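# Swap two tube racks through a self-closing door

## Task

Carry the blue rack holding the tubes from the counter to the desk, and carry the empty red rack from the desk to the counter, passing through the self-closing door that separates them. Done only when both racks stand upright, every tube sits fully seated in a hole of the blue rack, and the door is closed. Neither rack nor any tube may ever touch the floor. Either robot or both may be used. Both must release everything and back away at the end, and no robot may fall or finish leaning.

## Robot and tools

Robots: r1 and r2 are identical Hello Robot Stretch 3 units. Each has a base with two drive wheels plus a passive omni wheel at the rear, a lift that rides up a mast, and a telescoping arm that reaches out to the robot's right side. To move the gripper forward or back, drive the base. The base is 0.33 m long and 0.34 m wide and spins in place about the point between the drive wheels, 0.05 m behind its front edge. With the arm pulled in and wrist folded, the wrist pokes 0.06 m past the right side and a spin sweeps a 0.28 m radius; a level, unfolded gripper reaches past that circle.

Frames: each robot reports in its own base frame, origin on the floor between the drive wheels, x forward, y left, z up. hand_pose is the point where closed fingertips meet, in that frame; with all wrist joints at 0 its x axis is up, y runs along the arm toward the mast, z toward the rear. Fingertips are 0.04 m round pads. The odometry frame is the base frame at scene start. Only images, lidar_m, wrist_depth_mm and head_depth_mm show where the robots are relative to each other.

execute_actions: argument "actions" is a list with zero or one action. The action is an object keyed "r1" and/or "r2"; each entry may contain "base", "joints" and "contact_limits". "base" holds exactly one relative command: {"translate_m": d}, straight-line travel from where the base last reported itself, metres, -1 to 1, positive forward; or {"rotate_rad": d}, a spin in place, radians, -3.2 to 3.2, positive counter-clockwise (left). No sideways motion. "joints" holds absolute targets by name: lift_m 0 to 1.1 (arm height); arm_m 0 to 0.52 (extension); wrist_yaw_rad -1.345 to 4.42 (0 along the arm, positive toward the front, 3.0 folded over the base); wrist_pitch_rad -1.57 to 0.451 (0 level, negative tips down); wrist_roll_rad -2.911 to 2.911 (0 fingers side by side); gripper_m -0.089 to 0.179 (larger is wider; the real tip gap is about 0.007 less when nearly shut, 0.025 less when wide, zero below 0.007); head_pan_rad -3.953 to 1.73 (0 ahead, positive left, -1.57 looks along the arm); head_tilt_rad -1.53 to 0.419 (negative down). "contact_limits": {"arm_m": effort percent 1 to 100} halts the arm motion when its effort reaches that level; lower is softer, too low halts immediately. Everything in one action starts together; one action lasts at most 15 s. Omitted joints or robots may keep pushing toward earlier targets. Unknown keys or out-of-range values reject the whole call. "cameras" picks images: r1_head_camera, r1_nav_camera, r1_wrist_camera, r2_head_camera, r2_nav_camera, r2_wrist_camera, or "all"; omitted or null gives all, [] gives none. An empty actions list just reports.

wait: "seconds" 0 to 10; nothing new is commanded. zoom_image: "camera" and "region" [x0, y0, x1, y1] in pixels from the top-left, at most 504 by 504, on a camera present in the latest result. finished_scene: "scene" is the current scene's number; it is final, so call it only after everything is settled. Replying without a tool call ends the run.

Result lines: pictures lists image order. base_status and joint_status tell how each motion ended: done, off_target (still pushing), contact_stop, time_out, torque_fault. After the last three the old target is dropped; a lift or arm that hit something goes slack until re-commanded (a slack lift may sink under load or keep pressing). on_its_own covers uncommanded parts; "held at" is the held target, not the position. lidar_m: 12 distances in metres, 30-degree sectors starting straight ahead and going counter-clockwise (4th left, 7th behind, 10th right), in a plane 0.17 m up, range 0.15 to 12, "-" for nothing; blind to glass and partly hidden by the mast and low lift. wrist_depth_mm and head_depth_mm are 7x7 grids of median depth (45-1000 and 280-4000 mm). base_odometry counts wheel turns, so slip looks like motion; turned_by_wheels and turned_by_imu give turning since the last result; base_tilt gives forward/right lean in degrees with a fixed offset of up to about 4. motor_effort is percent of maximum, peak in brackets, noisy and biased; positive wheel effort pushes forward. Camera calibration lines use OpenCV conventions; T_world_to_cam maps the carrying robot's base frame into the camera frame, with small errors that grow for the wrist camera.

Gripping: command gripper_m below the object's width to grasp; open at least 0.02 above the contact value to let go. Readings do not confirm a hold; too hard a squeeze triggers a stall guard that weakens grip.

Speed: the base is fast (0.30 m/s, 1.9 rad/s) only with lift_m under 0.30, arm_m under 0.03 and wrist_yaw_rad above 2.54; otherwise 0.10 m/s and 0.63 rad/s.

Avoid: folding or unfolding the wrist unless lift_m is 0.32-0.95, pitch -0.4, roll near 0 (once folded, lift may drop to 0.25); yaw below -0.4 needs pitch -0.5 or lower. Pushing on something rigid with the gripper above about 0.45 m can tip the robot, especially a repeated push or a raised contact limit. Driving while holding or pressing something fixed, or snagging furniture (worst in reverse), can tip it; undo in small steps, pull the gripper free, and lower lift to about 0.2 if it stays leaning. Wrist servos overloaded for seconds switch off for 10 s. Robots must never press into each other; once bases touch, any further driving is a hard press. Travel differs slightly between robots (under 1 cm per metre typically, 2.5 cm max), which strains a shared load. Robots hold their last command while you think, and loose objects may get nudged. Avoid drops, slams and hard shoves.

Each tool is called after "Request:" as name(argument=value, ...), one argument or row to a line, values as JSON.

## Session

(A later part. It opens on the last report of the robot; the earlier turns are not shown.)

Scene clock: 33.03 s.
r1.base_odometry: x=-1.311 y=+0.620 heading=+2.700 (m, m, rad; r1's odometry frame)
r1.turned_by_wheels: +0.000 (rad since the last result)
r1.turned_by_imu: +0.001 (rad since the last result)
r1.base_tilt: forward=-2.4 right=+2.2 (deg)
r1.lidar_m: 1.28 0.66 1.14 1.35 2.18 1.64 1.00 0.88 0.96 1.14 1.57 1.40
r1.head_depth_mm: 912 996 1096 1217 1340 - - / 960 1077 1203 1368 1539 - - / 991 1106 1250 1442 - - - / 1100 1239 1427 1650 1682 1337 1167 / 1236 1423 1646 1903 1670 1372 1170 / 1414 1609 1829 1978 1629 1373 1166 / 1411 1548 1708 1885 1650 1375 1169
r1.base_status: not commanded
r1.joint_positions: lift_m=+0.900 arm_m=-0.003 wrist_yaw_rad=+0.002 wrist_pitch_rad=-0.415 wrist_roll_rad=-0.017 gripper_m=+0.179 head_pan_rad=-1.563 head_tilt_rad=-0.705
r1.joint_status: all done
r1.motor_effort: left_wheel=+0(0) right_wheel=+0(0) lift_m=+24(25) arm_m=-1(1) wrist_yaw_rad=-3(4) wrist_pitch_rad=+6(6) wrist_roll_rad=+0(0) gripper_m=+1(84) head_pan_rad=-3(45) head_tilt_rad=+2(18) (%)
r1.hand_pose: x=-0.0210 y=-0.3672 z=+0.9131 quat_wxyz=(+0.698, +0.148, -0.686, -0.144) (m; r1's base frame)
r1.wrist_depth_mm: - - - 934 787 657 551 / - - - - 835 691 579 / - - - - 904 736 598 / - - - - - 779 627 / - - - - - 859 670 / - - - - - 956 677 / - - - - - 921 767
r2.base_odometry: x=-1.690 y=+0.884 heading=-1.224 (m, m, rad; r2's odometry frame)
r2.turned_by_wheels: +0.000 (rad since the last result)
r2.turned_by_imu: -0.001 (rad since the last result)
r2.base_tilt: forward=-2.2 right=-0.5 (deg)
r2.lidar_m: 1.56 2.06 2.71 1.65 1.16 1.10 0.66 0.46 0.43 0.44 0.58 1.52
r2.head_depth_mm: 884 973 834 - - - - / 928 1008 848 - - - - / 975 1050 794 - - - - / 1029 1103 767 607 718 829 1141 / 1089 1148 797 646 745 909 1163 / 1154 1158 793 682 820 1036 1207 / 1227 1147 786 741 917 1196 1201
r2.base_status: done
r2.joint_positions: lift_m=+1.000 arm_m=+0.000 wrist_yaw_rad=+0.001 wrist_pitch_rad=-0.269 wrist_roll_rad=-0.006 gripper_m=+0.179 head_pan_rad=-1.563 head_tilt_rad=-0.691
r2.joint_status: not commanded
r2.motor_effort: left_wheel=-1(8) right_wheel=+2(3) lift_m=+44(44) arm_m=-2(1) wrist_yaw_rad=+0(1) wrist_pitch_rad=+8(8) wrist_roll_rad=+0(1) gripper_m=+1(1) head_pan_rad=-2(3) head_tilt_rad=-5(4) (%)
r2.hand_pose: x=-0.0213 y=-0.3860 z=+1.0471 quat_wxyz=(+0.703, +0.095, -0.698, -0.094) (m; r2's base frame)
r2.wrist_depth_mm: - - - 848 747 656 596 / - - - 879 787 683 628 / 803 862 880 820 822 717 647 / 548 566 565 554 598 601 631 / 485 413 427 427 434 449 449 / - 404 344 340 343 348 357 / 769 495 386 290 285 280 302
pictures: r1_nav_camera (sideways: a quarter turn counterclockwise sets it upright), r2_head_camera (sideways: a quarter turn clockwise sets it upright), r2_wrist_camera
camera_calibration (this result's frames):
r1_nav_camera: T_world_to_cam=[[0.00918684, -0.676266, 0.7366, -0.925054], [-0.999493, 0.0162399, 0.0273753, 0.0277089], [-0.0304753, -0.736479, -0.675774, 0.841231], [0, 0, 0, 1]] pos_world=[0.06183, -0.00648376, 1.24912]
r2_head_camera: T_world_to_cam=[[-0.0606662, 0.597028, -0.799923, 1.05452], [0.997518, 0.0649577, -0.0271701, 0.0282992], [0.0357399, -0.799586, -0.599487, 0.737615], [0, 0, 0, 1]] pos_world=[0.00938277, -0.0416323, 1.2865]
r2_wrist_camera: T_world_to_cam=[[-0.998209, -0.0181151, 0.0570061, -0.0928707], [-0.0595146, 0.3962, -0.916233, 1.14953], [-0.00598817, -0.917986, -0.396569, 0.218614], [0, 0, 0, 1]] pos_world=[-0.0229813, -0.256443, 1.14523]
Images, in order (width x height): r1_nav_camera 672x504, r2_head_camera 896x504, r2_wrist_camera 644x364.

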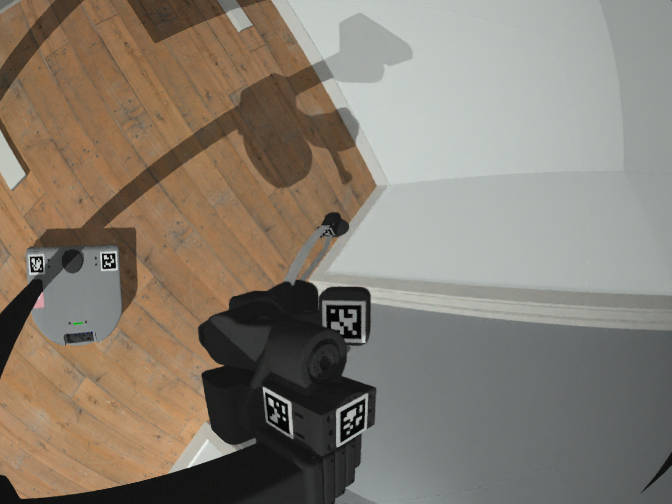

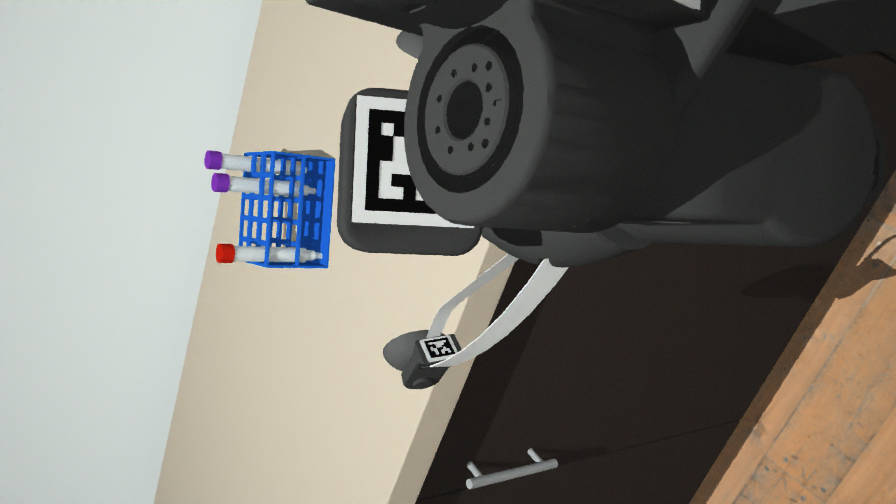

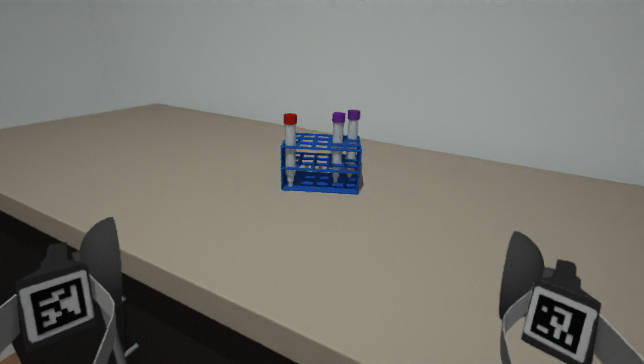

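Request:
execute_actions(
  actions=[
    {"r1":{"joints":{"lift_m":1.0,"wrist_pitch_rad":-0.25}},"r2":{"joints":{"lift_m":0.91}}},
  ],
  cameras=[],
)

Request:
execute_actions(
  actions=[
    {"r1":{"base":{"rotate_rad":2.01}},"r2":{"joints":{"arm_m":0.28},"contact_limits":{"arm_m":10}}},
  ],
  cameras=["r2_wrist_camera"],
)

Request:
execute_actions(
  actions=[
    {"r1":{"base":{"translate_m":-0.277},"joints":{"lift_m":0.95}}},
  ],
  cameras=["r1_wrist_camera","r1_head_camera"],
)

Scene clock: 35.27 s.
r1.base_odometry: x=-1.311 y=+0.620 heading=+2.700 (m, m, rad; r1's odometry frame)
r1.turned_by_wheels: +0.000 (rad since the last result)
r1.turned_by_imu: +0.000 (rad since the last result)
r1.base_tilt: forward=-2.3 right=+2.2 (deg)
r1.lidar_m: 1.28 0.66 1.13 1.35 2.17 1.64 1.00 0.88 0.96 1.14 1.57 1.39
r1.head_depth_mm: 909 996 1101 - - - 1119 / 962 1079 1198 - - - 1147 / 990 1106 1215 - - - 1121 / 1104 1237 1393 1762 1547 1359 1176 / 1243 1424 1651 1881 1638 1360 1170 / 1405 1618 1846 1978 1638 1371 1167 / 1419 1560 1715 1870 1641 1369 1166
r1.base_status: not commanded
r1.joint_positions: lift_m=+1.000 arm_m=-0.003 wrist_yaw_rad=+0.002 wrist_pitch_rad=-0.274 wrist_roll_rad=-0.017 gripper_m=+0.179 head_pan_rad=-1.563 head_tilt_rad=-0.705
r1.joint_status: all done
r1.motor_effort: left_wheel=+1(0) right_wheel=+1(0) lift_m=+24(26) arm_m=-1(2) wrist_yaw_rad=-2(3) wrist_pitch_rad=+9(9) wrist_roll_rad=+0(0) gripper_m=+0(1) head_pan_rad=-3(4) head_tilt_rad=+2(2) (%)
r1.hand_pose: x=-0.0209 y=-0.3826 z=+1.0462 quat_wxyz=(+0.707, +0.098, -0.694, -0.095) (m; r1's base frame)
r1.wrist_depth_mm: 963 - - 924 770 658 544 / - - - - 822 675 568 / - - - - 883 712 585 / - - - - 931 735 613 / - - - - - 798 629 / - - - - - 870 638 / - - - - - 832 705
r2.base_odometry: x=-1.690 y=+0.884 heading=-1.224 (m, m, rad; r2's odometry frame)
r2.turned_by_wheels: +0.000 (rad since the last result)
r2.turned_by_imu: +0.000 (rad since the last result)
r2.base_tilt: forward=-2.3 right=-0.6 (deg)
r2.lidar_m: 1.56 2.06 2.70 1.65 1.16 1.10 0.66 0.46 0.43 0.44 0.58 1.52
r2.head_depth_mm: 884 971 815 615 511 - - / 930 1007 810 612 539 - - / 974 1043 770 610 - - - / 1030 1102 765 608 682 875 1048 / 1091 1150 796 627 745 923 1165 / 1154 1155 791 672 826 1032 1208 / 1226 1142 790 740 918 1198 1204
r2.base_status: not commanded
r2.joint_positions: lift_m=+0.910 arm_m=+0.000 wrist_yaw_rad=+0.001 wrist_pitch_rad=-0.268 wrist_roll_rad=-0.006 gripper_m=+0.179 head_pan_rad=-1.563 head_tilt_rad=-0.691
r2.joint_status: all done
r2.motor_effort: left_wheel=-2(1) right_wheel=+2(2) lift_m=+23(40) arm_m=-1(3) wrist_yaw_rad=+0(0) wrist_pitch_rad=+8(8) wrist_roll_rad=+0(0) gripper_m=+1(0) head_pan_rad=-2(2) head_tilt_rad=-4(4) (%)
r2.hand_pose: x=-0.0213 y=-0.3860 z=+0.9580 quat_wxyz=(+0.703, +0.095, -0.698, -0.094) (m; r2's base frame)
r2.wrist_depth_mm: - - 987 852 738 661 588 / - - - 555 782 703 625 / 515 522 542 514 588 608 635 / 422 355 350 362 374 385 389 / 536 383 289 267 268 273 281 / - 429 344 255 221 214 218 / 765 509 383 307 246 198 187
pictures: none
No camera images: the call's "cameras" was empty. Leave "cameras" out to get every camera's image.

Scene clock: 39.40 s.
r1.base_odometry: x=-1.311 y=+0.620 heading=-1.573 (m, m, rad; r1's odometry frame)
r1.turned_by_wheels: +2.010 (rad since the last result)
r1.turned_by_imu: +2.026 (rad since the last result)
r1.base_tilt: forward=-2.4 right=+2.2 (deg)
r1.lidar_m: 2.17 1.86 1.04 0.88 0.96 1.09 1.57 1.43 1.33 0.66 0.66 1.29
r1.head_depth_mm: 1079 1060 762 - - - 1122 / 1046 1062 744 - - - 1136 / 1014 1063 764 - - - 1121 / 984 1052 745 516 1509 1373 1169 / 957 1020 712 536 454 1337 1148 / 936 1001 715 517 442 1338 1166 / 908 977 716 537 430 1365 1163
r1.base_status: done
r1.joint_positions: lift_m=+1.000 arm_m=-0.003 wrist_yaw_rad=+0.002 wrist_pitch_rad=-0.274 wrist_roll_rad=-0.017 gripper_m=+0.179 head_pan_rad=-1.563 head_tilt_rad=-0.705
r1.joint_status: not commanded
r1.motor_effort: left_wheel=-1(5) right_wheel=+1(5) lift_m=+24(24) arm_m=-1(1) wrist_yaw_rad=-2(2) wrist_pitch_rad=+9(9) wrist_roll_rad=+0(0) gripper_m=+0(0) head_pan_rad=-4(4) head_tilt_rad=+2(2) (%)
r1.hand_pose: x=-0.0211 y=-0.3827 z=+1.0462 quat_wxyz=(+0.707, +0.098, -0.694, -0.095) (m; r1's base frame)
r1.wrist_depth_mm: 679 724 775 811 888 959 - / 718 773 817 863 950 - - / 770 565 584 611 633 662 697 / 786 401 410 420 432 387 319 / 315 314 314 317 325 329 322 / - 243 255 258 263 260 271 / 207 210 213 217 218 222 247
r2.base_odometry: x=-1.690 y=+0.884 heading=-1.224 (m, m, rad; r2's odometry frame)
r2.turned_by_wheels: +0.000 (rad since the last result)
r2.turned_by_imu: +0.000 (rad since the last result)
r2.base_tilt: forward=-2.4 right=-0.5 (deg)
r2.lidar_m: 1.56 2.06 2.71 1.65 1.15 1.10 0.66 0.46 0.43 0.44 0.58 1.52
r2.head_depth_mm: 885 970 - 604 524 621 728 / 931 1015 - 573 546 669 805 / 977 1049 - 571 617 733 901 / 1032 1097 769 606 675 813 1023 / 1088 1152 795 626 738 912 1162 / 1156 1157 793 670 818 1033 1206 / 1231 1146 787 741 919 1197 1197
r2.base_status: not commanded
r2.joint_positions: lift_m=+0.910 arm_m=+0.280 wrist_yaw_rad=+0.000 wrist_pitch_rad=-0.268 wrist_roll_rad=-0.006 gripper_m=+0.179 head_pan_rad=-1.563 head_tilt_rad=-0.691
r2.joint_status: all done
r2.motor_effort: left_wheel=-1(1) right_wheel=+2(2) lift_m=+23(23) arm_m=+3(3) wrist_yaw_rad=-1(1) wrist_pitch_rad=+8(8) wrist_roll_rad=+0(1) gripper_m=+1(0) head_pan_rad=-3(2) head_tilt_rad=-4(4) (%)
r2.contact_limits: arm_m 10 (drawing in: default 32, maximum 52; extending or still: default 42, maximum 69)
r2.hand_pose: x=-0.0214 y=-0.6654 z=+0.9580 quat_wxyz=(+0.703, +0.095, -0.698, -0.095) (m; r2's base frame)
r2.wrist_depth_mm: - 809 692 589 516 463 411 / - 866 706 628 526 482 434 / 508 519 447 247 519 500 455 / 334 341 301 282 323 377 384 / 262 255 253 258 266 274 277 / - 202 204 208 212 214 217 / 161 168 170 171 173 173 186
pictures: r2_wrist_camera
camera_calibration (this result's frames):
r2_wrist_camera: T_world_to_cam=[[-0.998215, -0.0177813, 0.0570108, -0.0927125], [-0.0593881, 0.395978, -0.916338, 1.17855], [-0.00628138, -0.918088, -0.396327, -0.0735313], [0, 0, 0, 1]] pos_world=[-0.0230168, -0.535838, 1.0561]
Images, in order (width x height): r2_wrist_camera 644x364.

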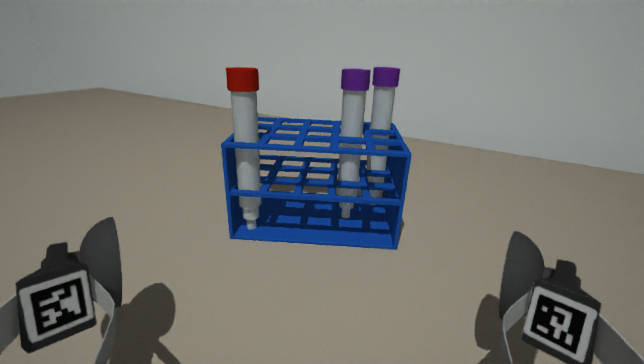

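Scene clock: 43.27 s.
r1.base_odometry: x=-1.310 y=+0.897 heading=-1.573 (m, m, rad; r1's odometry frame)
r1.turned_by_wheels: +0.000 (rad since the last result)
r1.turned_by_imu: +0.000 (rad since the last result)
r1.base_tilt: forward=-2.3 right=+2.1 (deg)
r1.lidar_m: 2.32 1.69 0.95 0.88 0.88 0.92 1.31 1.31 1.22 1.21 0.78 1.38
r1.head_depth_mm: 1155 1056 705 573 - - - / 1121 1063 708 573 - - - / 1089 1063 650 569 - - - / 1058 1061 679 562 1687 1357 1161 / 1023 1074 712 554 1628 1373 1166 / 1003 1058 714 546 1591 1375 1169 / 975 1030 716 537 1549 1334 1145
r1.base_status: done
r1.joint_positions: lift_m=+0.950 arm_m=-0.003 wrist_yaw_rad=+0.002 wrist_pitch_rad=-0.273 wrist_roll_rad=-0.017 gripper_m=+0.179 head_pan_rad=-1.563 head_tilt_rad=-0.705
r1.joint_status: all done
r1.motor_effort: left_wheel=-2(5) right_wheel=+1(2) lift_m=+20(20) arm_m=-1(1) wrist_yaw_rad=-1(1) wrist_pitch_rad=+9(9) wrist_roll_rad=+0(0) gripper_m=+0(1) head_pan_rad=-3(3) head_tilt_rad=+2(2) (%)
r1.hand_pose: x=-0.0211 y=-0.3827 z=+0.9965 quat_wxyz=(+0.707, +0.098, -0.694, -0.095) (m; r1's base frame)
r1.wrist_depth_mm: 741 782 821 894 959 - - / 713 748 807 840 906 - - / 414 430 406 316 440 492 517 / 294 302 303 307 309 332 341 / 235 236 235 240 257 282 - / - 204 - - - - - / 628 - - - - - -
r2.base_odometry: x=-1.690 y=+0.884 heading=-1.224 (m, m, rad; r2's odometry frame)
r2.turned_by_wheels: +0.000 (rad since the last result)
r2.turned_by_imu: +0.000 (rad since the last result)
r2.base_tilt: forward=-2.3 right=-0.5 (deg)
r2.lidar_m: 1.56 2.05 2.71 1.65 1.16 1.10 0.66 0.46 0.43 0.45 0.58 1.52
r2.head_depth_mm: 886 972 - 603 523 620 728 / 931 1012 - 573 545 669 807 / 976 1048 - 571 618 734 901 / 1030 1100 770 606 674 813 1028 / 1089 1151 796 628 739 908 1160 / 1155 1157 791 670 819 1033 1197 / 1231 1146 788 741 920 1199 1201
r2.base_status: not commanded
r2.joint_positions: lift_m=+0.910 arm_m=+0.280 wrist_yaw_rad=+0.000 wrist_pitch_rad=-0.268 wrist_roll_rad=-0.006 gripper_m=+0.179 head_pan_rad=-1.563 head_tilt_rad=-0.691
r2.joint_status: not commanded
r2.motor_effort: left_wheel=-1(1) right_wheel=+3(2) lift_m=+22(23) arm_m=+3(3) wrist_yaw_rad=+0(0) wrist_pitch_rad=+8(8) wrist_roll_rad=+0(1) gripper_m=+1(0) head_pan_rad=-2(2) head_tilt_rad=-4(4) (%)
r2.hand_pose: x=-0.0214 y=-0.6654 z=+0.9580 quat_wxyz=(+0.703, +0.095, -0.698, -0.095) (m; r2's base frame)
r2.wrist_depth_mm: 969 790 698 585 515 468 420 / - 844 702 619 523 486 433 / 495 525 438 249 529 495 453 / 334 342 301 280 321 376 382 / 264 255 252 258 267 274 276 / - 204 204 207 209 214 219 / 161 167 170 171 174 173 186
pictures: r1_head_camera (sideways: a quarter turn clockwise sets it upright), r1_wrist_camera
camera_calibration (this result's frames):
r1_head_camera: T_world_to_cam=[[-0.00649556, 0.612607, -0.790361, 1.04549], [0.999778, 0.0198046, 0.00713384, -0.0089098], [0.020023, -0.790139, -0.6126, 0.753166], [0, 0, 0, 1]] pos_world=[0.000618238, -0.0451928, 1.28777]
r1_wrist_camera: T_world_to_cam=[[-0.999073, -0.00643746, 0.0425585, -0.0709892], [-0.0406631, 0.465362, -0.884186, 1.07851], [-0.0141132, -0.885097, -0.465193, 0.285331], [0, 0, 0, 1]] pos_world=[-0.0230412, -0.249808, 1.08935]
Images, in order (width x height): r1_head_camera 896x504, r1_wrist_camera 644x364.

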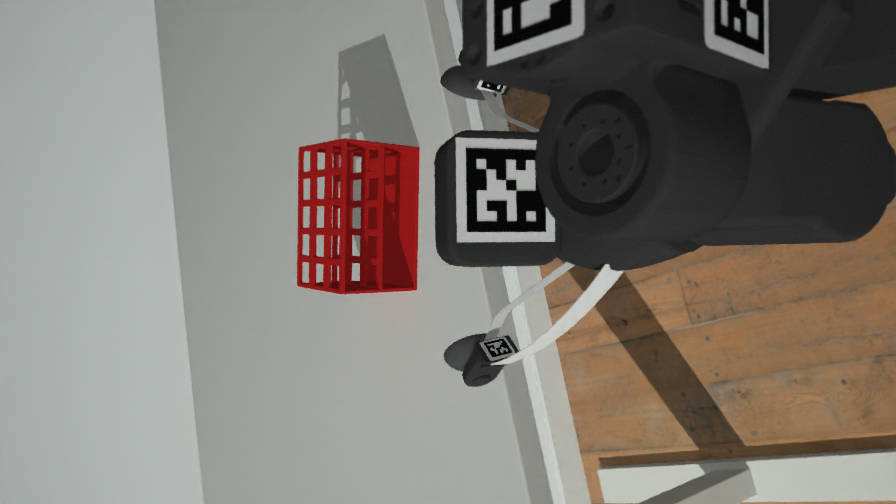

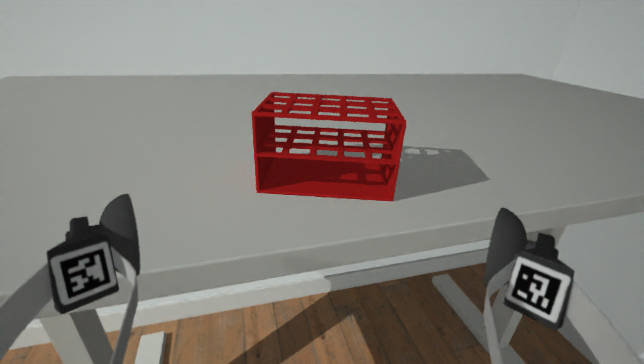

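Request:
execute_actions(
  actions=[
    {"r1":{"base":{"translate_m":-0.012},"joints":{"lift_m":0.943,"arm_m":0.03}},"r2":{"joints":{"lift_m":0.905,"arm_m":0.405},"contact_limits":{"arm_m":10}}},
  ],
  cameras=["r2_wrist_camera"],
)

Request:
execute_actions(
  actions=[
    {"r1":{"joints":{"arm_m":0.155},"contact_limits":{"arm_m":10}}},
  ],
  cameras=["r1_wrist_camera"],
)

Scene clock: 45.80 s.
r1.base_odometry: x=-1.310 y=+0.909 heading=-1.573 (m, m, rad; r1's odometry frame)
r1.turned_by_wheels: +0.000 (rad since the last result)
r1.turned_by_imu: +0.000 (rad since the last result)
r1.base_tilt: forward=-2.4 right=+2.2 (deg)
r1.lidar_m: 2.32 1.69 0.95 0.88 0.88 0.91 1.30 1.29 1.21 1.21 0.78 1.39
r1.head_depth_mm: 1165 1061 706 586 - - 1130 / 1123 1056 708 574 - - 1139 / 1092 1062 678 - - - 1141 / 1063 1068 679 571 1590 1364 1167 / 1028 1069 712 556 1627 1362 1170 / 1002 1064 713 537 1591 1365 1164 / 973 1033 716 536 1553 1341 1142
r1.base_status: done
r1.joint_positions: lift_m=+0.943 arm_m=+0.030 wrist_yaw_rad=+0.002 wrist_pitch_rad=-0.273 wrist_roll_rad=-0.017 gripper_m=+0.179 head_pan_rad=-1.563 head_tilt_rad=-0.705
r1.joint_status: all done
r1.motor_effort: left_wheel=+0(5) right_wheel=+1(3) lift_m=+19(20) arm_m=+2(2) wrist_yaw_rad=-1(0) wrist_pitch_rad=+9(9) wrist_roll_rad=+0(0) gripper_m=+0(1) head_pan_rad=-3(3) head_tilt_rad=+2(2) (%)
r1.hand_pose: x=-0.0211 y=-0.4148 z=+0.9895 quat_wxyz=(+0.707, +0.098, -0.694, -0.095) (m; r1's base frame)
r1.wrist_depth_mm: 713 758 814 869 926 - - / 679 705 746 806 867 932 966 / 396 407 305 265 449 473 493 / 280 287 273 290 293 315 326 / 225 225 224 228 234 250 292 / - 178 192 211 - - - / 559 - - - - - -
r2.base_odometry: x=-1.690 y=+0.884 heading=-1.224 (m, m, rad; r2's odometry frame)
r2.turned_by_wheels: +0.000 (rad since the last result)
r2.turned_by_imu: +0.000 (rad since the last result)
r2.base_tilt: forward=-2.3 right=-0.6 (deg)
r2.lidar_m: 1.56 2.06 2.71 1.65 1.16 1.10 0.66 0.46 0.43 0.44 0.58 1.52
r2.head_depth_mm: 887 966 - - 523 618 730 / 928 1002 741 613 545 669 806 / 974 1059 - 611 618 734 901 / 1034 1101 764 607 673 813 1024 / 1088 1152 794 626 739 907 1160 / 1154 1156 791 671 819 1036 1203 / 1234 1144 787 739 918 1196 1200
r2.base_status: not commanded
r2.joint_positions: lift_m=+0.905 arm_m=+0.405 wrist_yaw_rad=+0.000 wrist_pitch_rad=-0.268 wrist_roll_rad=-0.006 gripper_m=+0.179 head_pan_rad=-1.563 head_tilt_rad=-0.691
r2.joint_status: all done
r2.motor_effort: left_wheel=-1(1) right_wheel=+2(2) lift_m=+22(24) arm_m=+4(3) wrist_yaw_rad=+0(0) wrist_pitch_rad=+8(8) wrist_roll_rad=+0(0) gripper_m=+1(0) head_pan_rad=-2(3) head_tilt_rad=-4(4) (%)
r2.contact_limits: arm_m 10 (drawing in: default 32, maximum 52; extending or still: default 42, maximum 69)
r2.hand_pose: x=-0.0214 y=-0.7904 z=+0.9530 quat_wxyz=(+0.703, +0.095, -0.698, -0.095) (m; r2's base frame)
r2.wrist_depth_mm: 812 650 544 465 415 373 340 / 851 652 597 502 416 385 346 / 484 96 522 501 141 409 365 / 321 105 175 156 151 361 366 / 247 106 118 124 134 260 267 / - 117 145 142 138 102 211 / 156 130 137 152 133 139 179
pictures: r2_wrist_camera
camera_calibration (this result's frames):
r2_wrist_camera: T_world_to_cam=[[-0.998216, -0.0177608, 0.057011, -0.0946392], [-0.0593802, 0.395979, -0.916338, 1.22347], [-0.00630022, -0.918088, -0.396327, -0.190271], [0, 0, 0, 1]] pos_world=[-0.023019, -0.660836, 1.0511]
Images, in order (width x height): r2_wrist_camera 644x364.

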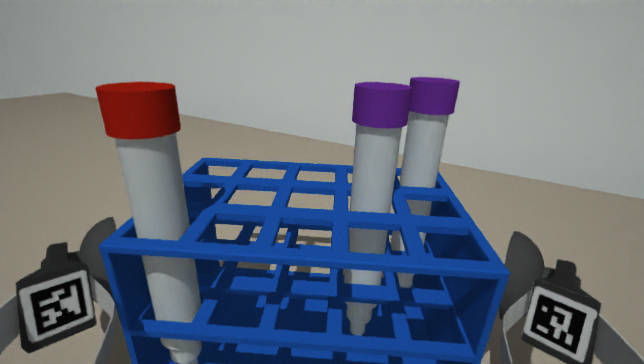

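Scene clock: 47.97 s.
r1.base_odometry: x=-1.310 y=+0.909 heading=-1.573 (m, m, rad; r1's odometry frame)
r1.turned_by_wheels: +0.000 (rad since the last result)
r1.turned_by_imu: +0.000 (rad since the last result)
r1.base_tilt: forward=-2.4 right=+2.2 (deg)
r1.lidar_m: 2.32 1.69 0.94 0.88 0.88 0.91 1.29 1.29 1.21 1.22 0.78 1.38
r1.head_depth_mm: 1165 1058 - - 1612 1356 1168 / 1131 1058 - - 1616 1361 1169 / 1087 1062 783 - 1589 1360 1169 / 1065 1062 711 533 1632 1360 1170 / 1031 1069 731 534 1637 1370 1166 / 1004 1066 712 535 1595 1366 1165 / 971 1041 713 535 1552 1341 1145
r1.base_status: not commanded
r1.joint_positions: lift_m=+0.943 arm_m=+0.155 wrist_yaw_rad=+0.001 wrist_pitch_rad=-0.273 wrist_roll_rad=-0.017 gripper_m=+0.179 head_pan_rad=-1.563 head_tilt_rad=-0.705
r1.joint_status: all done
r1.motor_effort: left_wheel=-1(1) right_wheel=+1(1) lift_m=+19(19) arm_m=+2(3) wrist_yaw_rad=-1(2) wrist_pitch_rad=+9(9) wrist_roll_rad=+0(0) gripper_m=+0(1) head_pan_rad=-4(3) head_tilt_rad=+2(2) (%)
r1.contact_limits: arm_m 10 (drawing in: default 19, maximum 31; extending or still: default 24, maximum 40)
r1.hand_pose: x=-0.0212 y=-0.5398 z=+0.9895 quat_wxyz=(+0.707, +0.098, -0.694, -0.095) (m; r1's base frame)
r1.wrist_depth_mm: 634 660 714 765 816 879 940 / 645 688 727 782 846 916 933 / 395 403 419 437 455 471 490 / 278 268 152 158 160 314 323 / 223 129 159 154 149 247 241 / - 156 164 168 146 186 193 / 148 148 149 151 152 157 159
r2.base_odometry: x=-1.690 y=+0.884 heading=-1.224 (m, m, rad; r2's odometry frame)
r2.turned_by_wheels: +0.000 (rad since the last result)
r2.turned_by_imu: +0.000 (rad since the last result)
r2.base_tilt: forward=-2.3 right=-0.5 (deg)
r2.lidar_m: 1.56 2.06 2.70 1.65 1.15 1.10 0.66 0.46 0.43 0.45 0.58 1.52
r2.head_depth_mm: 886 967 - - 524 618 729 / 930 999 741 613 545 669 805 / 979 1056 - 610 618 734 901 / 1030 1100 763 608 673 813 1026 / 1091 1150 796 627 741 909 1163 / 1159 1157 793 672 819 1033 1208 / 1229 1148 788 740 915 1202 1202
r2.base_status: not commanded
r2.joint_positions: lift_m=+0.905 arm_m=+0.405 wrist_yaw_rad=+0.000 wrist_pitch_rad=-0.268 wrist_roll_rad=-0.006 gripper_m=+0.179 head_pan_rad=-1.563 head_tilt_rad=-0.691
r2.joint_status: not commanded
r2.motor_effort: left_wheel=-1(2) right_wheel=+2(2) lift_m=+22(23) arm_m=+3(3) wrist_yaw_rad=+0(1) wrist_pitch_rad=+8(8) wrist_roll_rad=+0(1) gripper_m=+1(0) head_pan_rad=-1(2) head_tilt_rad=-4(5) (%)
r2.hand_pose: x=-0.0214 y=-0.7904 z=+0.9530 quat_wxyz=(+0.703, +0.095, -0.698, -0.095) (m; r2's base frame)
r2.wrist_depth_mm: 798 655 542 477 414 377 335 / 848 656 590 502 409 390 350 / 482 96 519 508 141 404 363 / 320 105 176 156 150 361 374 / 246 106 118 124 134 261 266 / - 117 145 142 138 103 211 / 155 131 137 152 133 139 180
pictures: r1_wrist_camera
camera_calibration (this result's frames):
r1_wrist_camera: T_world_to_cam=[[-0.999075, -0.00619237, 0.0425585, -0.0716303], [-0.040549, 0.465366, -0.884189, 1.14547], [-0.0143301, -0.885097, -0.465187, 0.142975], [0, 0, 0, 1]] pos_world=[-0.0230675, -0.406961, 1.08237]
Images, in order (width x height): r1_wrist_camera 644x364.

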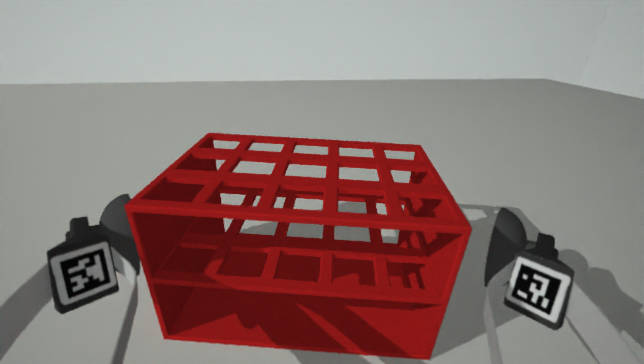

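Request:
execute_actions(
  actions=[
    {"r1":{"base":{"translate_m":0.007},"joints":{"arm_m":0.168,"lift_m":0.939}},"r2":{"joints":{"lift_m":0.895}}},
  ],
  cameras=[],
)

Request:
execute_actions(
  actions=[
    {"r1":{"joints":{"gripper_m":0.105}},"r2":{"joints":{"gripper_m":0.105}}},
  ],
  cameras=[],
)

Request:
execute_actions(
  actions=[
    {"r1":{"joints":{"lift_m":0.98}},"r2":{"joints":{"lift_m":0.935}}},
  ],
  cameras=["r1_wrist_camera","r2_wrist_camera"],
)

Scene clock: 49.90 s.
r1.base_odometry: x=-1.310 y=+0.902 heading=-1.573 (m, m, rad; r1's odometry frame)
r1.turned_by_wheels: +0.000 (rad since the last result)
r1.turned_by_imu: +0.000 (rad since the last result)
r1.base_tilt: forward=-2.4 right=+2.2 (deg)
r1.lidar_m: 2.32 1.69 0.94 0.88 0.88 0.92 1.30 1.30 1.21 1.22 0.78 1.38
r1.head_depth_mm: 1159 1061 - - 1631 1362 1166 / 1122 1061 - - 1626 1366 1167 / 1095 1066 783 - 1619 1361 1176 / 1054 1064 746 535 1639 1364 1169 / 1025 1067 749 536 1635 1368 1168 / 1000 1063 716 536 1589 1365 1165 / 974 1035 715 537 1555 1335 1141
r1.base_status: done
r1.joint_positions: lift_m=+0.939 arm_m=+0.168 wrist_yaw_rad=+0.001 wrist_pitch_rad=-0.273 wrist_roll_rad=-0.017 gripper_m=+0.179 head_pan_rad=-1.563 head_tilt_rad=-0.705
r1.joint_status: all done
r1.motor_effort: left_wheel=+0(4) right_wheel=+1(5) lift_m=+19(19) arm_m=+3(1) wrist_yaw_rad=-1(1) wrist_pitch_rad=+9(9) wrist_roll_rad=+0(0) gripper_m=+2(1) head_pan_rad=-4(3) head_tilt_rad=+2(2) (%)
r1.hand_pose: x=-0.0212 y=-0.5528 z=+0.9855 quat_wxyz=(+0.707, +0.098, -0.694, -0.095) (m; r1's base frame)
r1.wrist_depth_mm: 620 652 695 746 797 868 915 / 637 671 724 762 820 889 934 / 382 394 406 426 439 458 478 / 270 274 147 140 145 306 314 / 218 111 140 143 144 121 234 / - 130 159 137 139 119 187 / 144 141 145 146 143 149 154
r2.base_odometry: x=-1.690 y=+0.884 heading=-1.224 (m, m, rad; r2's odometry frame)
r2.turned_by_wheels: +0.000 (rad since the last result)
r2.turned_by_imu: +0.000 (rad since the last result)
r2.base_tilt: forward=-2.2 right=-0.6 (deg)
r2.lidar_m: 1.56 2.06 2.70 1.65 1.16 1.10 0.66 0.46 0.43 0.45 0.58 1.52
r2.head_depth_mm: 885 965 - - 524 621 729 / 932 1004 714 614 544 669 807 / 975 1061 - 610 619 735 902 / 1029 1105 759 607 675 813 1024 / 1087 1155 795 627 740 912 1164 / 1154 1156 789 672 820 1035 1200 / 1231 1146 787 738 921 1196 1204
r2.base_status: not commanded
r2.joint_positions: lift_m=+0.895 arm_m=+0.405 wrist_yaw_rad=+0.000 wrist_pitch_rad=-0.268 wrist_roll_rad=-0.006 gripper_m=+0.179 head_pan_rad=-1.563 head_tilt_rad=-0.691
r2.joint_status: all done
r2.motor_effort: left_wheel=-1(2) right_wheel=+2(2) lift_m=+23(22) arm_m=+3(3) wrist_yaw_rad=+0(0) wrist_pitch_rad=+8(8) wrist_roll_rad=+0(1) gripper_m=+0(0) head_pan_rad=-1(3) head_tilt_rad=-5(4) (%)
r2.hand_pose: x=-0.0214 y=-0.7904 z=+0.9430 quat_wxyz=(+0.703, +0.095, -0.698, -0.095) (m; r2's base frame)
r2.wrist_depth_mm: 798 654 552 467 414 371 335 / 835 88 589 498 129 390 349 / 448 97 479 491 142 411 363 / 298 105 145 141 126 335 342 / 229 105 143 137 133 124 247 / - 115 136 145 140 112 195 / 144 133 143 141 142 133 166
pictures: none
No camera images: the call's "cameras" was empty. Leave "cameras" out to get every camera's image.

Scene clock: 51.13 s.
r1.base_odometry: x=-1.310 y=+0.902 heading=-1.573 (m, m, rad; r1's odometry frame)
r1.turned_by_wheels: +0.000 (rad since the last result)
r1.turned_by_imu: +0.000 (rad since the last result)
r1.base_tilt: forward=-2.4 right=+2.2 (deg)
r1.lidar_m: 2.32 1.69 0.94 0.88 0.88 0.91 1.30 1.30 1.22 1.21 0.78 1.38
r1.head_depth_mm: 1151 1056 - - 1642 1357 1163 / 1125 1054 - - 1635 1356 1164 / 1091 1060 782 - 1622 1355 1167 / 1067 1063 700 536 1650 1362 1175 / 1024 1067 713 534 1629 1360 1169 / 1001 1066 713 536 1598 1370 1173 / 978 1035 713 536 1559 1329 1151
r1.base_status: not commanded
r1.joint_positions: lift_m=+0.939 arm_m=+0.168 wrist_yaw_rad=+0.001 wrist_pitch_rad=-0.273 wrist_roll_rad=-0.017 gripper_m=+0.106 head_pan_rad=-1.563 head_tilt_rad=-0.705
r1.joint_status: all done
r1.motor_effort: left_wheel=-1(1) right_wheel=+2(2) lift_m=+19(19) arm_m=+2(3) wrist_yaw_rad=-2(1) wrist_pitch_rad=+9(9) wrist_roll_rad=+0(0) gripper_m=-16(90) head_pan_rad=-4(4) head_tilt_rad=+2(2) (%)
r1.hand_pose: x=-0.0212 y=-0.5529 z=+0.9856 quat_wxyz=(+0.707, +0.098, -0.694, -0.095) (m; r1's base frame)
r1.wrist_depth_mm: 620 656 699 749 799 878 928 / 642 676 716 770 830 910 936 / 383 397 377 394 438 457 478 / 270 273 136 139 141 307 315 / 209 138 171 177 158 229 234 / 176 160 160 163 164 - 187 / 142 145 148 149 149 153 155
r2.base_odometry: x=-1.690 y=+0.884 heading=-1.224 (m, m, rad; r2's odometry frame)
r2.turned_by_wheels: +0.000 (rad since the last result)
r2.turned_by_imu: +0.000 (rad since the last result)
r2.base_tilt: forward=-2.3 right=-0.5 (deg)
r2.lidar_m: 1.56 2.05 2.71 1.65 1.15 1.10 0.66 0.46 0.43 0.44 0.58 1.52
r2.head_depth_mm: 887 966 - - 524 621 729 / 929 1002 728 613 544 670 806 / 980 1059 - 609 619 734 901 / 1029 1099 766 607 672 810 1024 / 1093 1153 796 627 739 910 1165 / 1155 1151 791 671 819 1037 1202 / 1229 1144 787 738 915 1197 1200
r2.base_status: not commanded
r2.joint_positions: lift_m=+0.895 arm_m=+0.405 wrist_yaw_rad=+0.000 wrist_pitch_rad=-0.268 wrist_roll_rad=-0.006 gripper_m=+0.106 head_pan_rad=-1.563 head_tilt_rad=-0.691
r2.joint_status: all done
r2.motor_effort: left_wheel=-1(1) right_wheel=+2(2) lift_m=+23(23) arm_m=+2(4) wrist_yaw_rad=-1(0) wrist_pitch_rad=+8(8) wrist_roll_rad=+0(0) gripper_m=-15(91) head_pan_rad=-2(2) head_tilt_rad=-4(4) (%)
r2.hand_pose: x=-0.0214 y=-0.7904 z=+0.9430 quat_wxyz=(+0.703, +0.095, -0.698, -0.094) (m; r2's base frame)
r2.wrist_depth_mm: 801 661 552 471 417 370 336 / 835 100 573 501 147 385 350 / 443 386 477 489 163 411 370 / 296 123 135 138 144 335 347 / 223 124 151 152 150 221 248 / 187 130 142 140 156 129 193 / 143 145 148 150 151 151 160
pictures: none
No camera images: the call's "cameras" was empty. Leave "cameras" out to get every camera's image.

Scene clock: 52.33 s.
r1.base_odometry: x=-1.310 y=+0.902 heading=-1.573 (m, m, rad; r1's odometry frame)
r1.turned_by_wheels: +0.000 (rad since the last result)
r1.turned_by_imu: +0.000 (rad since the last result)
r1.base_tilt: forward=-2.3 right=+2.1 (deg)
r1.lidar_m: 2.32 1.69 0.95 0.88 0.88 0.92 1.30 1.30 1.21 1.21 0.78 1.38
r1.head_depth_mm: 1159 1240 - 1846 1638 1357 1167 / 1125 1220 - 1795 1635 1362 1158 / 1085 1143 - 1741 1630 1362 1167 / 1056 1115 575 535 1632 1365 1170 / 1031 1069 679 535 1653 1359 1164 / 1002 1061 713 535 1586 1358 1171 / 976 1035 715 536 1551 1325 1146
r1.base_status: not commanded
r1.joint_positions: lift_m=+0.980 arm_m=+0.168 wrist_yaw_rad=+0.001 wrist_pitch_rad=-0.274 wrist_roll_rad=-0.017 gripper_m=+0.106 head_pan_rad=-1.563 head_tilt_rad=-0.705
r1.joint_status: all done
r1.motor_effort: left_wheel=-1(1) right_wheel=+2(2) lift_m=+24(25) arm_m=+2(2) wrist_yaw_rad=-2(1) wrist_pitch_rad=+9(9) wrist_roll_rad=+0(0) gripper_m=-14(15) head_pan_rad=-4(4) head_tilt_rad=+2(2) (%)
r1.hand_pose: x=-0.0212 y=-0.5528 z=+1.0261 quat_wxyz=(+0.707, +0.098, -0.694, -0.096) (m; r1's base frame)
r1.wrist_depth_mm: 616 654 695 749 803 877 928 / 656 701 740 783 860 924 946 / 492 506 521 543 565 593 612 / 351 353 144 139 143 394 407 / 269 138 172 176 160 297 304 / 224 208 160 164 164 - 242 / 181 187 179 156 159 198 202
r2.base_odometry: x=-1.690 y=+0.884 heading=-1.224 (m, m, rad; r2's odometry frame)
r2.turned_by_wheels: +0.000 (rad since the last result)
r2.turned_by_imu: +0.000 (rad since the last result)
r2.base_tilt: forward=-2.3 right=-0.4 (deg)
r2.lidar_m: 1.56 2.05 2.71 1.65 1.15 1.09 0.66 0.46 0.43 0.44 0.58 1.52
r2.head_depth_mm: 885 945 - 595 525 615 728 / 931 990 757 613 545 669 806 / 980 1044 738 610 617 733 905 / 1028 1097 767 609 674 811 1025 / 1090 1154 797 627 739 910 1160 / 1152 1146 790 672 820 1034 1207 / 1229 1143 787 737 918 1205 1200
r2.base_status: not commanded
r2.joint_positions: lift_m=+0.935 arm_m=+0.405 wrist_yaw_rad=+0.000 wrist_pitch_rad=-0.274 wrist_roll_rad=-0.006 gripper_m=+0.106 head_pan_rad=-1.563 head_tilt_rad=-0.691
r2.joint_status: all done
r2.motor_effort: left_wheel=-1(1) right_wheel=+2(2) lift_m=+46(46) arm_m=+3(2) wrist_yaw_rad=+0(0) wrist_pitch_rad=+10(10) wrist_roll_rad=+0(0) gripper_m=-16(16) head_pan_rad=-2(2) head_tilt_rad=-4(4) (%)
r2.hand_pose: x=-0.0214 y=-0.7899 z=+0.9808 quat_wxyz=(+0.703, +0.097, -0.698, -0.096) (m; r2's base frame)
r2.wrist_depth_mm: 800 658 551 470 419 366 335 / 872 710 561 505 162 388 355 / 562 532 570 522 169 409 364 / 379 343 125 145 144 413 381 / 288 128 154 167 159 298 318 / 239 130 141 169 141 128 250 / 186 181 146 150 151 191 209
pictures: r1_wrist_camera, r2_wrist_camera
camera_calibration (this result's frames):
r1_wrist_camera: T_world_to_cam=[[-0.999076, -0.00603568, 0.0425558, -0.0732206], [-0.0404643, 0.465938, -0.883892, 1.18382], [-0.0144935, -0.884797, -0.465752, 0.149255], [0, 0, 0, 1]] pos_world=[-0.0230872, -0.419969, 1.119]
r2_wrist_camera: T_world_to_cam=[[-0.998216, -0.018069, 0.0569137, -0.0963651], [-0.0593793, 0.401019, -0.914143, 1.25059], [-0.00630586, -0.915892, -0.401376, -0.172113], [0, 0, 0, 1]] pos_world=[-0.0230196, -0.660887, 1.07962]
Images, in order (width x height): r1_wrist_camera 644x364, r2_wrist_camera 644x364.

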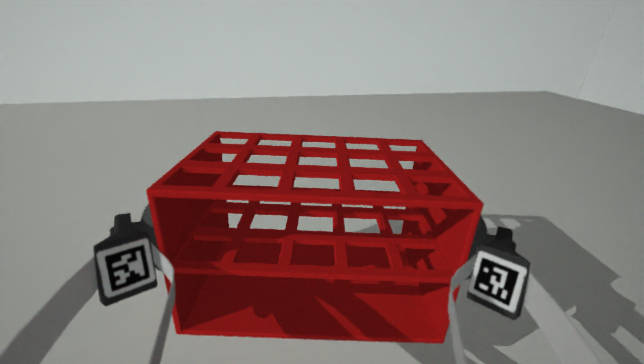

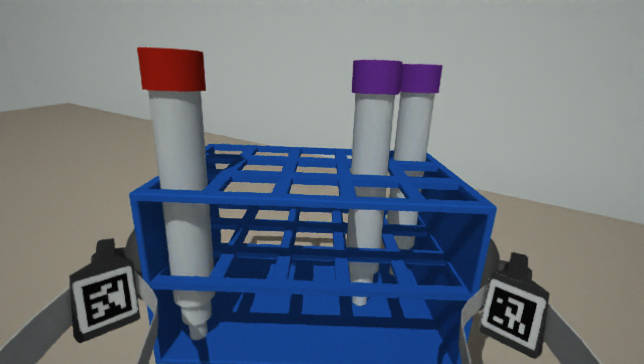

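Request:
execute_actions(
  actions=[
    {"r1":{"joints":{"arm_m":0,"head_pan_rad":0,"head_tilt_rad":-1.0}},"r2":{"joints":{"arm_m":0}}},
  ],
  cameras=[],
)

Request:
execute_actions(
  actions=[
    {"r1":{"base":{"rotate_rad":1.82}},"r2":{"base":{"rotate_rad":1.3},"joints":{"wrist_yaw_rad":1.57,"head_pan_rad":0.3}}},
  ],
  cameras=["r1_nav_camera","r1_head_camera","r2_nav_camera","r2_wrist_camera"],
)

Scene clock: 56.83 s.
r1.base_odometry: x=-1.310 y=+0.902 heading=-1.573 (m, m, rad; r1's odometry frame)
r1.turned_by_wheels: +0.000 (rad since the last result)
r1.turned_by_imu: +0.001 (rad since the last result)
r1.base_tilt: forward=-2.3 right=+2.2 (deg)
r1.lidar_m: 2.33 1.68 0.95 0.88 0.88 0.91 1.30 1.30 1.21 1.22 0.78 1.39
r1.head_depth_mm: 1873 1980 1789 1551 1359 1196 1087 / 2268 2143 1796 1555 1356 1215 1087 / 2434 2157 1801 1558 1358 1212 1101 / 2384 2181 1808 1547 1357 1211 1103 / 2279 2141 1808 1550 1358 1215 1091 / 2227 2185 1801 1560 1363 1210 1090 / 2166 2182 1818 1557 1373 1212 1091
r1.base_status: not commanded
r1.joint_positions: lift_m=+0.980 arm_m=+0.000 wrist_yaw_rad=+0.001 wrist_pitch_rad=-0.274 wrist_roll_rad=-0.017 gripper_m=+0.106 head_pan_rad=-0.007 head_tilt_rad=-0.988
r1.joint_status: all done
r1.motor_effort: left_wheel=-1(1) right_wheel=+2(1) lift_m=+24(25) arm_m=-4(3) wrist_yaw_rad=-1(2) wrist_pitch_rad=+9(9) wrist_roll_rad=+0(0) gripper_m=-15(15) head_pan_rad=+3(45) head_tilt_rad=-4(19) (%)
r1.hand_pose: x=-0.0212 y=-0.3855 z=+1.0260 quat_wxyz=(+0.707, +0.098, -0.694, -0.096) (m; r1's base frame)
r1.wrist_depth_mm: 735 781 823 880 959 - - / 759 808 855 907 - - - / 494 512 527 544 569 592 619 / 352 353 144 140 143 396 408 / 272 138 172 175 161 307 339 / 224 209 160 164 164 - - / 206 678 - 156 158 - -
r2.base_odometry: x=-1.690 y=+0.884 heading=-1.224 (m, m, rad; r2's odometry frame)
r2.turned_by_wheels: +0.000 (rad since the last result)
r2.turned_by_imu: +0.000 (rad since the last result)
r2.base_tilt: forward=-2.3 right=-0.4 (deg)
r2.lidar_m: 1.55 2.06 2.71 1.65 1.16 1.10 0.66 0.46 0.43 0.44 0.58 1.52
r2.head_depth_mm: 887 974 815 615 - - - / 932 1010 810 465 537 - - / 974 1050 806 431 - - - / 1032 1106 801 426 700 866 1033 / 1087 1151 796 617 759 907 1162 / 1159 1156 791 671 820 1034 1200 / 1228 1145 788 738 917 1197 1201
r2.base_status: not commanded
r2.joint_positions: lift_m=+0.935 arm_m=+0.001 wrist_yaw_rad=+0.000 wrist_pitch_rad=-0.275 wrist_roll_rad=-0.006 gripper_m=+0.106 head_pan_rad=-1.563 head_tilt_rad=-0.691
r2.joint_status: all done
r2.motor_effort: left_wheel=-2(1) right_wheel=+2(2) lift_m=+45(45) arm_m=-4(4) wrist_yaw_rad=+0(0) wrist_pitch_rad=+10(10) wrist_roll_rad=+0(1) gripper_m=-15(15) head_pan_rad=-2(2) head_tilt_rad=-4(4) (%)
r2.hand_pose: x=-0.0215 y=-0.3856 z=+0.9806 quat_wxyz=(+0.703, +0.097, -0.698, -0.097) (m; r2's base frame)
r2.wrist_depth_mm: - - 973 855 750 677 602 / - 867 983 894 161 688 631 / 569 532 563 636 169 676 631 / 442 362 125 146 145 433 454 / 532 127 153 167 159 304 323 / 678 129 141 170 141 129 252 / 766 525 147 150 151 199 211
pictures: none
No camera images: the call's "cameras" was empty. Leave "cameras" out to get every camera's image.

Scene clock: 60.67 s.
r1.base_odometry: x=-1.310 y=+0.902 heading=+0.247 (m, m, rad; r1's odometry frame)
r1.turned_by_wheels: +1.820 (rad since the last result)
r1.turned_by_imu: +1.834 (rad since the last result)
r1.base_tilt: forward=-2.4 right=+2.2 (deg)
r1.lidar_m: 0.88 0.91 1.10 1.30 1.21 1.27 1.21 0.78 1.67 2.45 1.18 0.89
r1.head_depth_mm: 801 949 1108 1369 1357 1203 1090 / 795 945 1157 1456 1354 1211 1091 / 790 939 1152 1458 1356 1211 1101 / 789 935 1146 1461 1356 1215 1098 / 784 928 1132 1462 1363 1208 1091 / 783 926 1135 1449 1366 1221 1095 / 778 919 1118 1373 1365 1210 1092
r1.base_status: done
r1.joint_positions: lift_m=+0.980 arm_m=+0.000 wrist_yaw_rad=+0.001 wrist_pitch_rad=-0.274 wrist_roll_rad=-0.017 gripper_m=+0.106 head_pan_rad=-0.007 head_tilt_rad=-0.988
r1.joint_status: not commanded
r1.motor_effort: left_wheel=-2(4) right_wheel=+2(5) lift_m=+25(25) arm_m=-4(4) wrist_yaw_rad=-2(2) wrist_pitch_rad=+9(9) wrist_roll_rad=+0(0) gripper_m=-15(15) head_pan_rad=+4(4) head_tilt_rad=-4(4) (%)
r1.hand_pose: x=-0.0212 y=-0.3855 z=+1.0260 quat_wxyz=(+0.707, +0.098, -0.694, -0.096) (m; r1's base frame)
r1.wrist_depth_mm: - - - - - - - / - - - - - - - / - - - - - - - / - - 145 140 143 - - / - 138 171 176 160 - - / 908 - 160 164 165 - - / - - - 156 159 - -
r2.base_odometry: x=-1.690 y=+0.884 heading=+0.076 (m, m, rad; r2's odometry frame)
r2.turned_by_wheels: +1.300 (rad since the last result)
r2.turned_by_imu: +1.304 (rad since the last result)
r2.base_tilt: forward=-2.3 right=-0.5 (deg)
r2.lidar_m: 2.47 1.32 1.10 1.10 0.53 0.44 0.43 0.48 0.78 1.52 1.71 2.72
r2.head_depth_mm: 2349 2592 2705 2138 1698 1425 1222 / 2482 2684 2795 2119 1694 1413 1221 / 2266 2604 2695 2106 1686 1415 1214 / 1899 2128 2441 2099 1690 1406 1210 / 1636 1804 2014 2079 1679 1402 1206 / 1436 1563 1715 1885 1679 1397 1203 / 1263 1364 1500 1641 1663 1399 1200
r2.base_status: done
r2.joint_positions: lift_m=+0.935 arm_m=+0.001 wrist_yaw_rad=+1.569 wrist_pitch_rad=-0.275 wrist_roll_rad=-0.006 gripper_m=+0.106 head_pan_rad=+0.293 head_tilt_rad=-0.691
r2.joint_status: all done
r2.motor_effort: left_wheel=-2(8) right_wheel=+2(8) lift_m=+45(45) arm_m=-4(5) wrist_yaw_rad=+1(2) wrist_pitch_rad=+10(10) wrist_roll_rad=+0(0) gripper_m=-15(16) head_pan_rad=+2(30) head_tilt_rad=-4(4) (%)
r2.hand_pose: x=+0.2187 y=-0.1461 z=+0.9806 quat_wxyz=(+0.566, +0.562, -0.425, +0.428) (m; r2's base frame)
r2.wrist_depth_mm: - - - - - - - / - - - - 162 - - / - - - - 168 - - / - - 126 144 145 - - / - 127 154 167 158 - - / - 129 142 169 142 129 - / - - 147 150 151 - -
pictures: r1_head_camera (sideways: a quarter turn clockwise sets it upright), r1_nav_camera (sideways: a quarter turn counterclockwise sets it upright), r2_nav_camera (sideways: a quarter turn counterclockwise sets it upright), r2_wrist_camera
camera_calibration (this result's frames):
r1_head_camera: T_world_to_cam=[[-0.80891, 0.00395822, -0.587919, 0.786574], [-0.00253465, 0.999945, 0.0102196, -0.00680979], [0.587927, 0.00975691, -0.808855, 1.00494], [0, 0, 0, 1]] pos_world=[0.0454184, -0.00610914, 1.27536]
r1_nav_camera: T_world_to_cam=[[0.854915, -0.00220326, 0.518764, -0.646382], [-0.0226138, -0.999199, 0.0330234, 0.0144079], [0.518276, -0.0399634, -0.854279, 1.07], [0, 0, 0, 1]] pos_world=[-0.00162493, 0.0557329, 1.24892]
r2_nav_camera: T_world_to_cam=[[0.64512, 0.130914, 0.752783, -0.93671], [0.262967, -0.963068, -0.0578736, 0.12238], [0.717404, 0.235292, -0.65572, 0.804777], [0, 0, 0, 1]] pos_world=[-0.0052416, 0.0511312, 1.23993]
r2_wrist_camera: T_world_to_cam=[[0.0157304, -0.998256, 0.0569026, -0.209971], [-0.401923, -0.0584224, -0.913808, 1.01395], [0.915538, -0.0084959, -0.402141, 0.350666], [0, 0, 0, 1]] pos_world=[0.0897856, -0.147388, 1.07952]
Images, in order (width x height): r1_head_camera 896x504, r1_nav_camera 672x504, r2_nav_camera 672x504, r2_wrist_camera 644x364.

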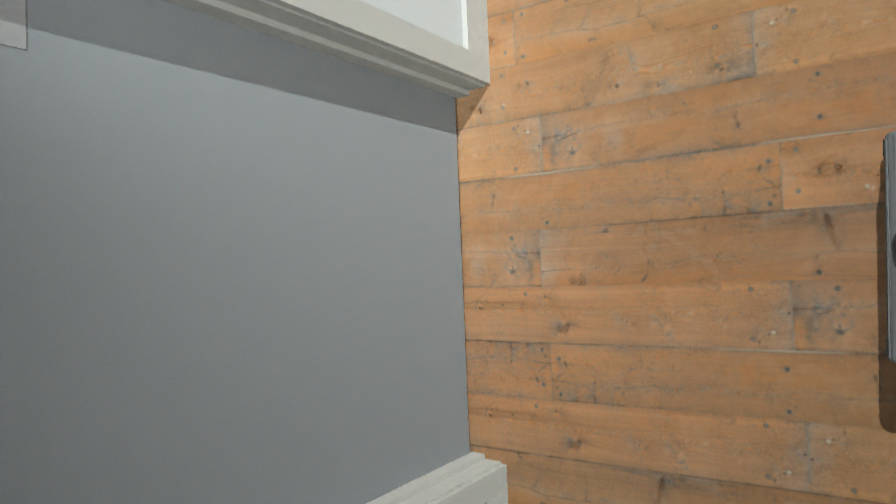

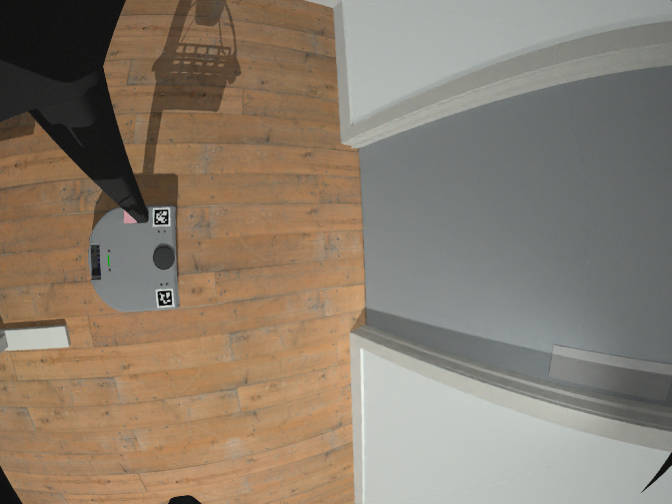

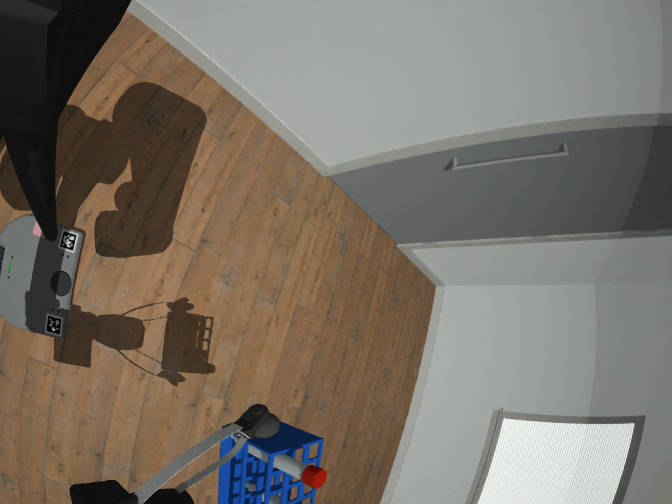

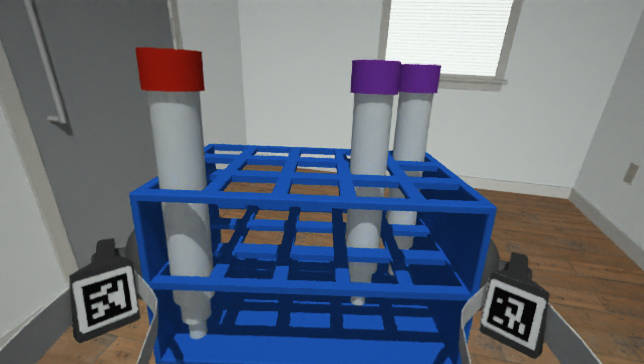

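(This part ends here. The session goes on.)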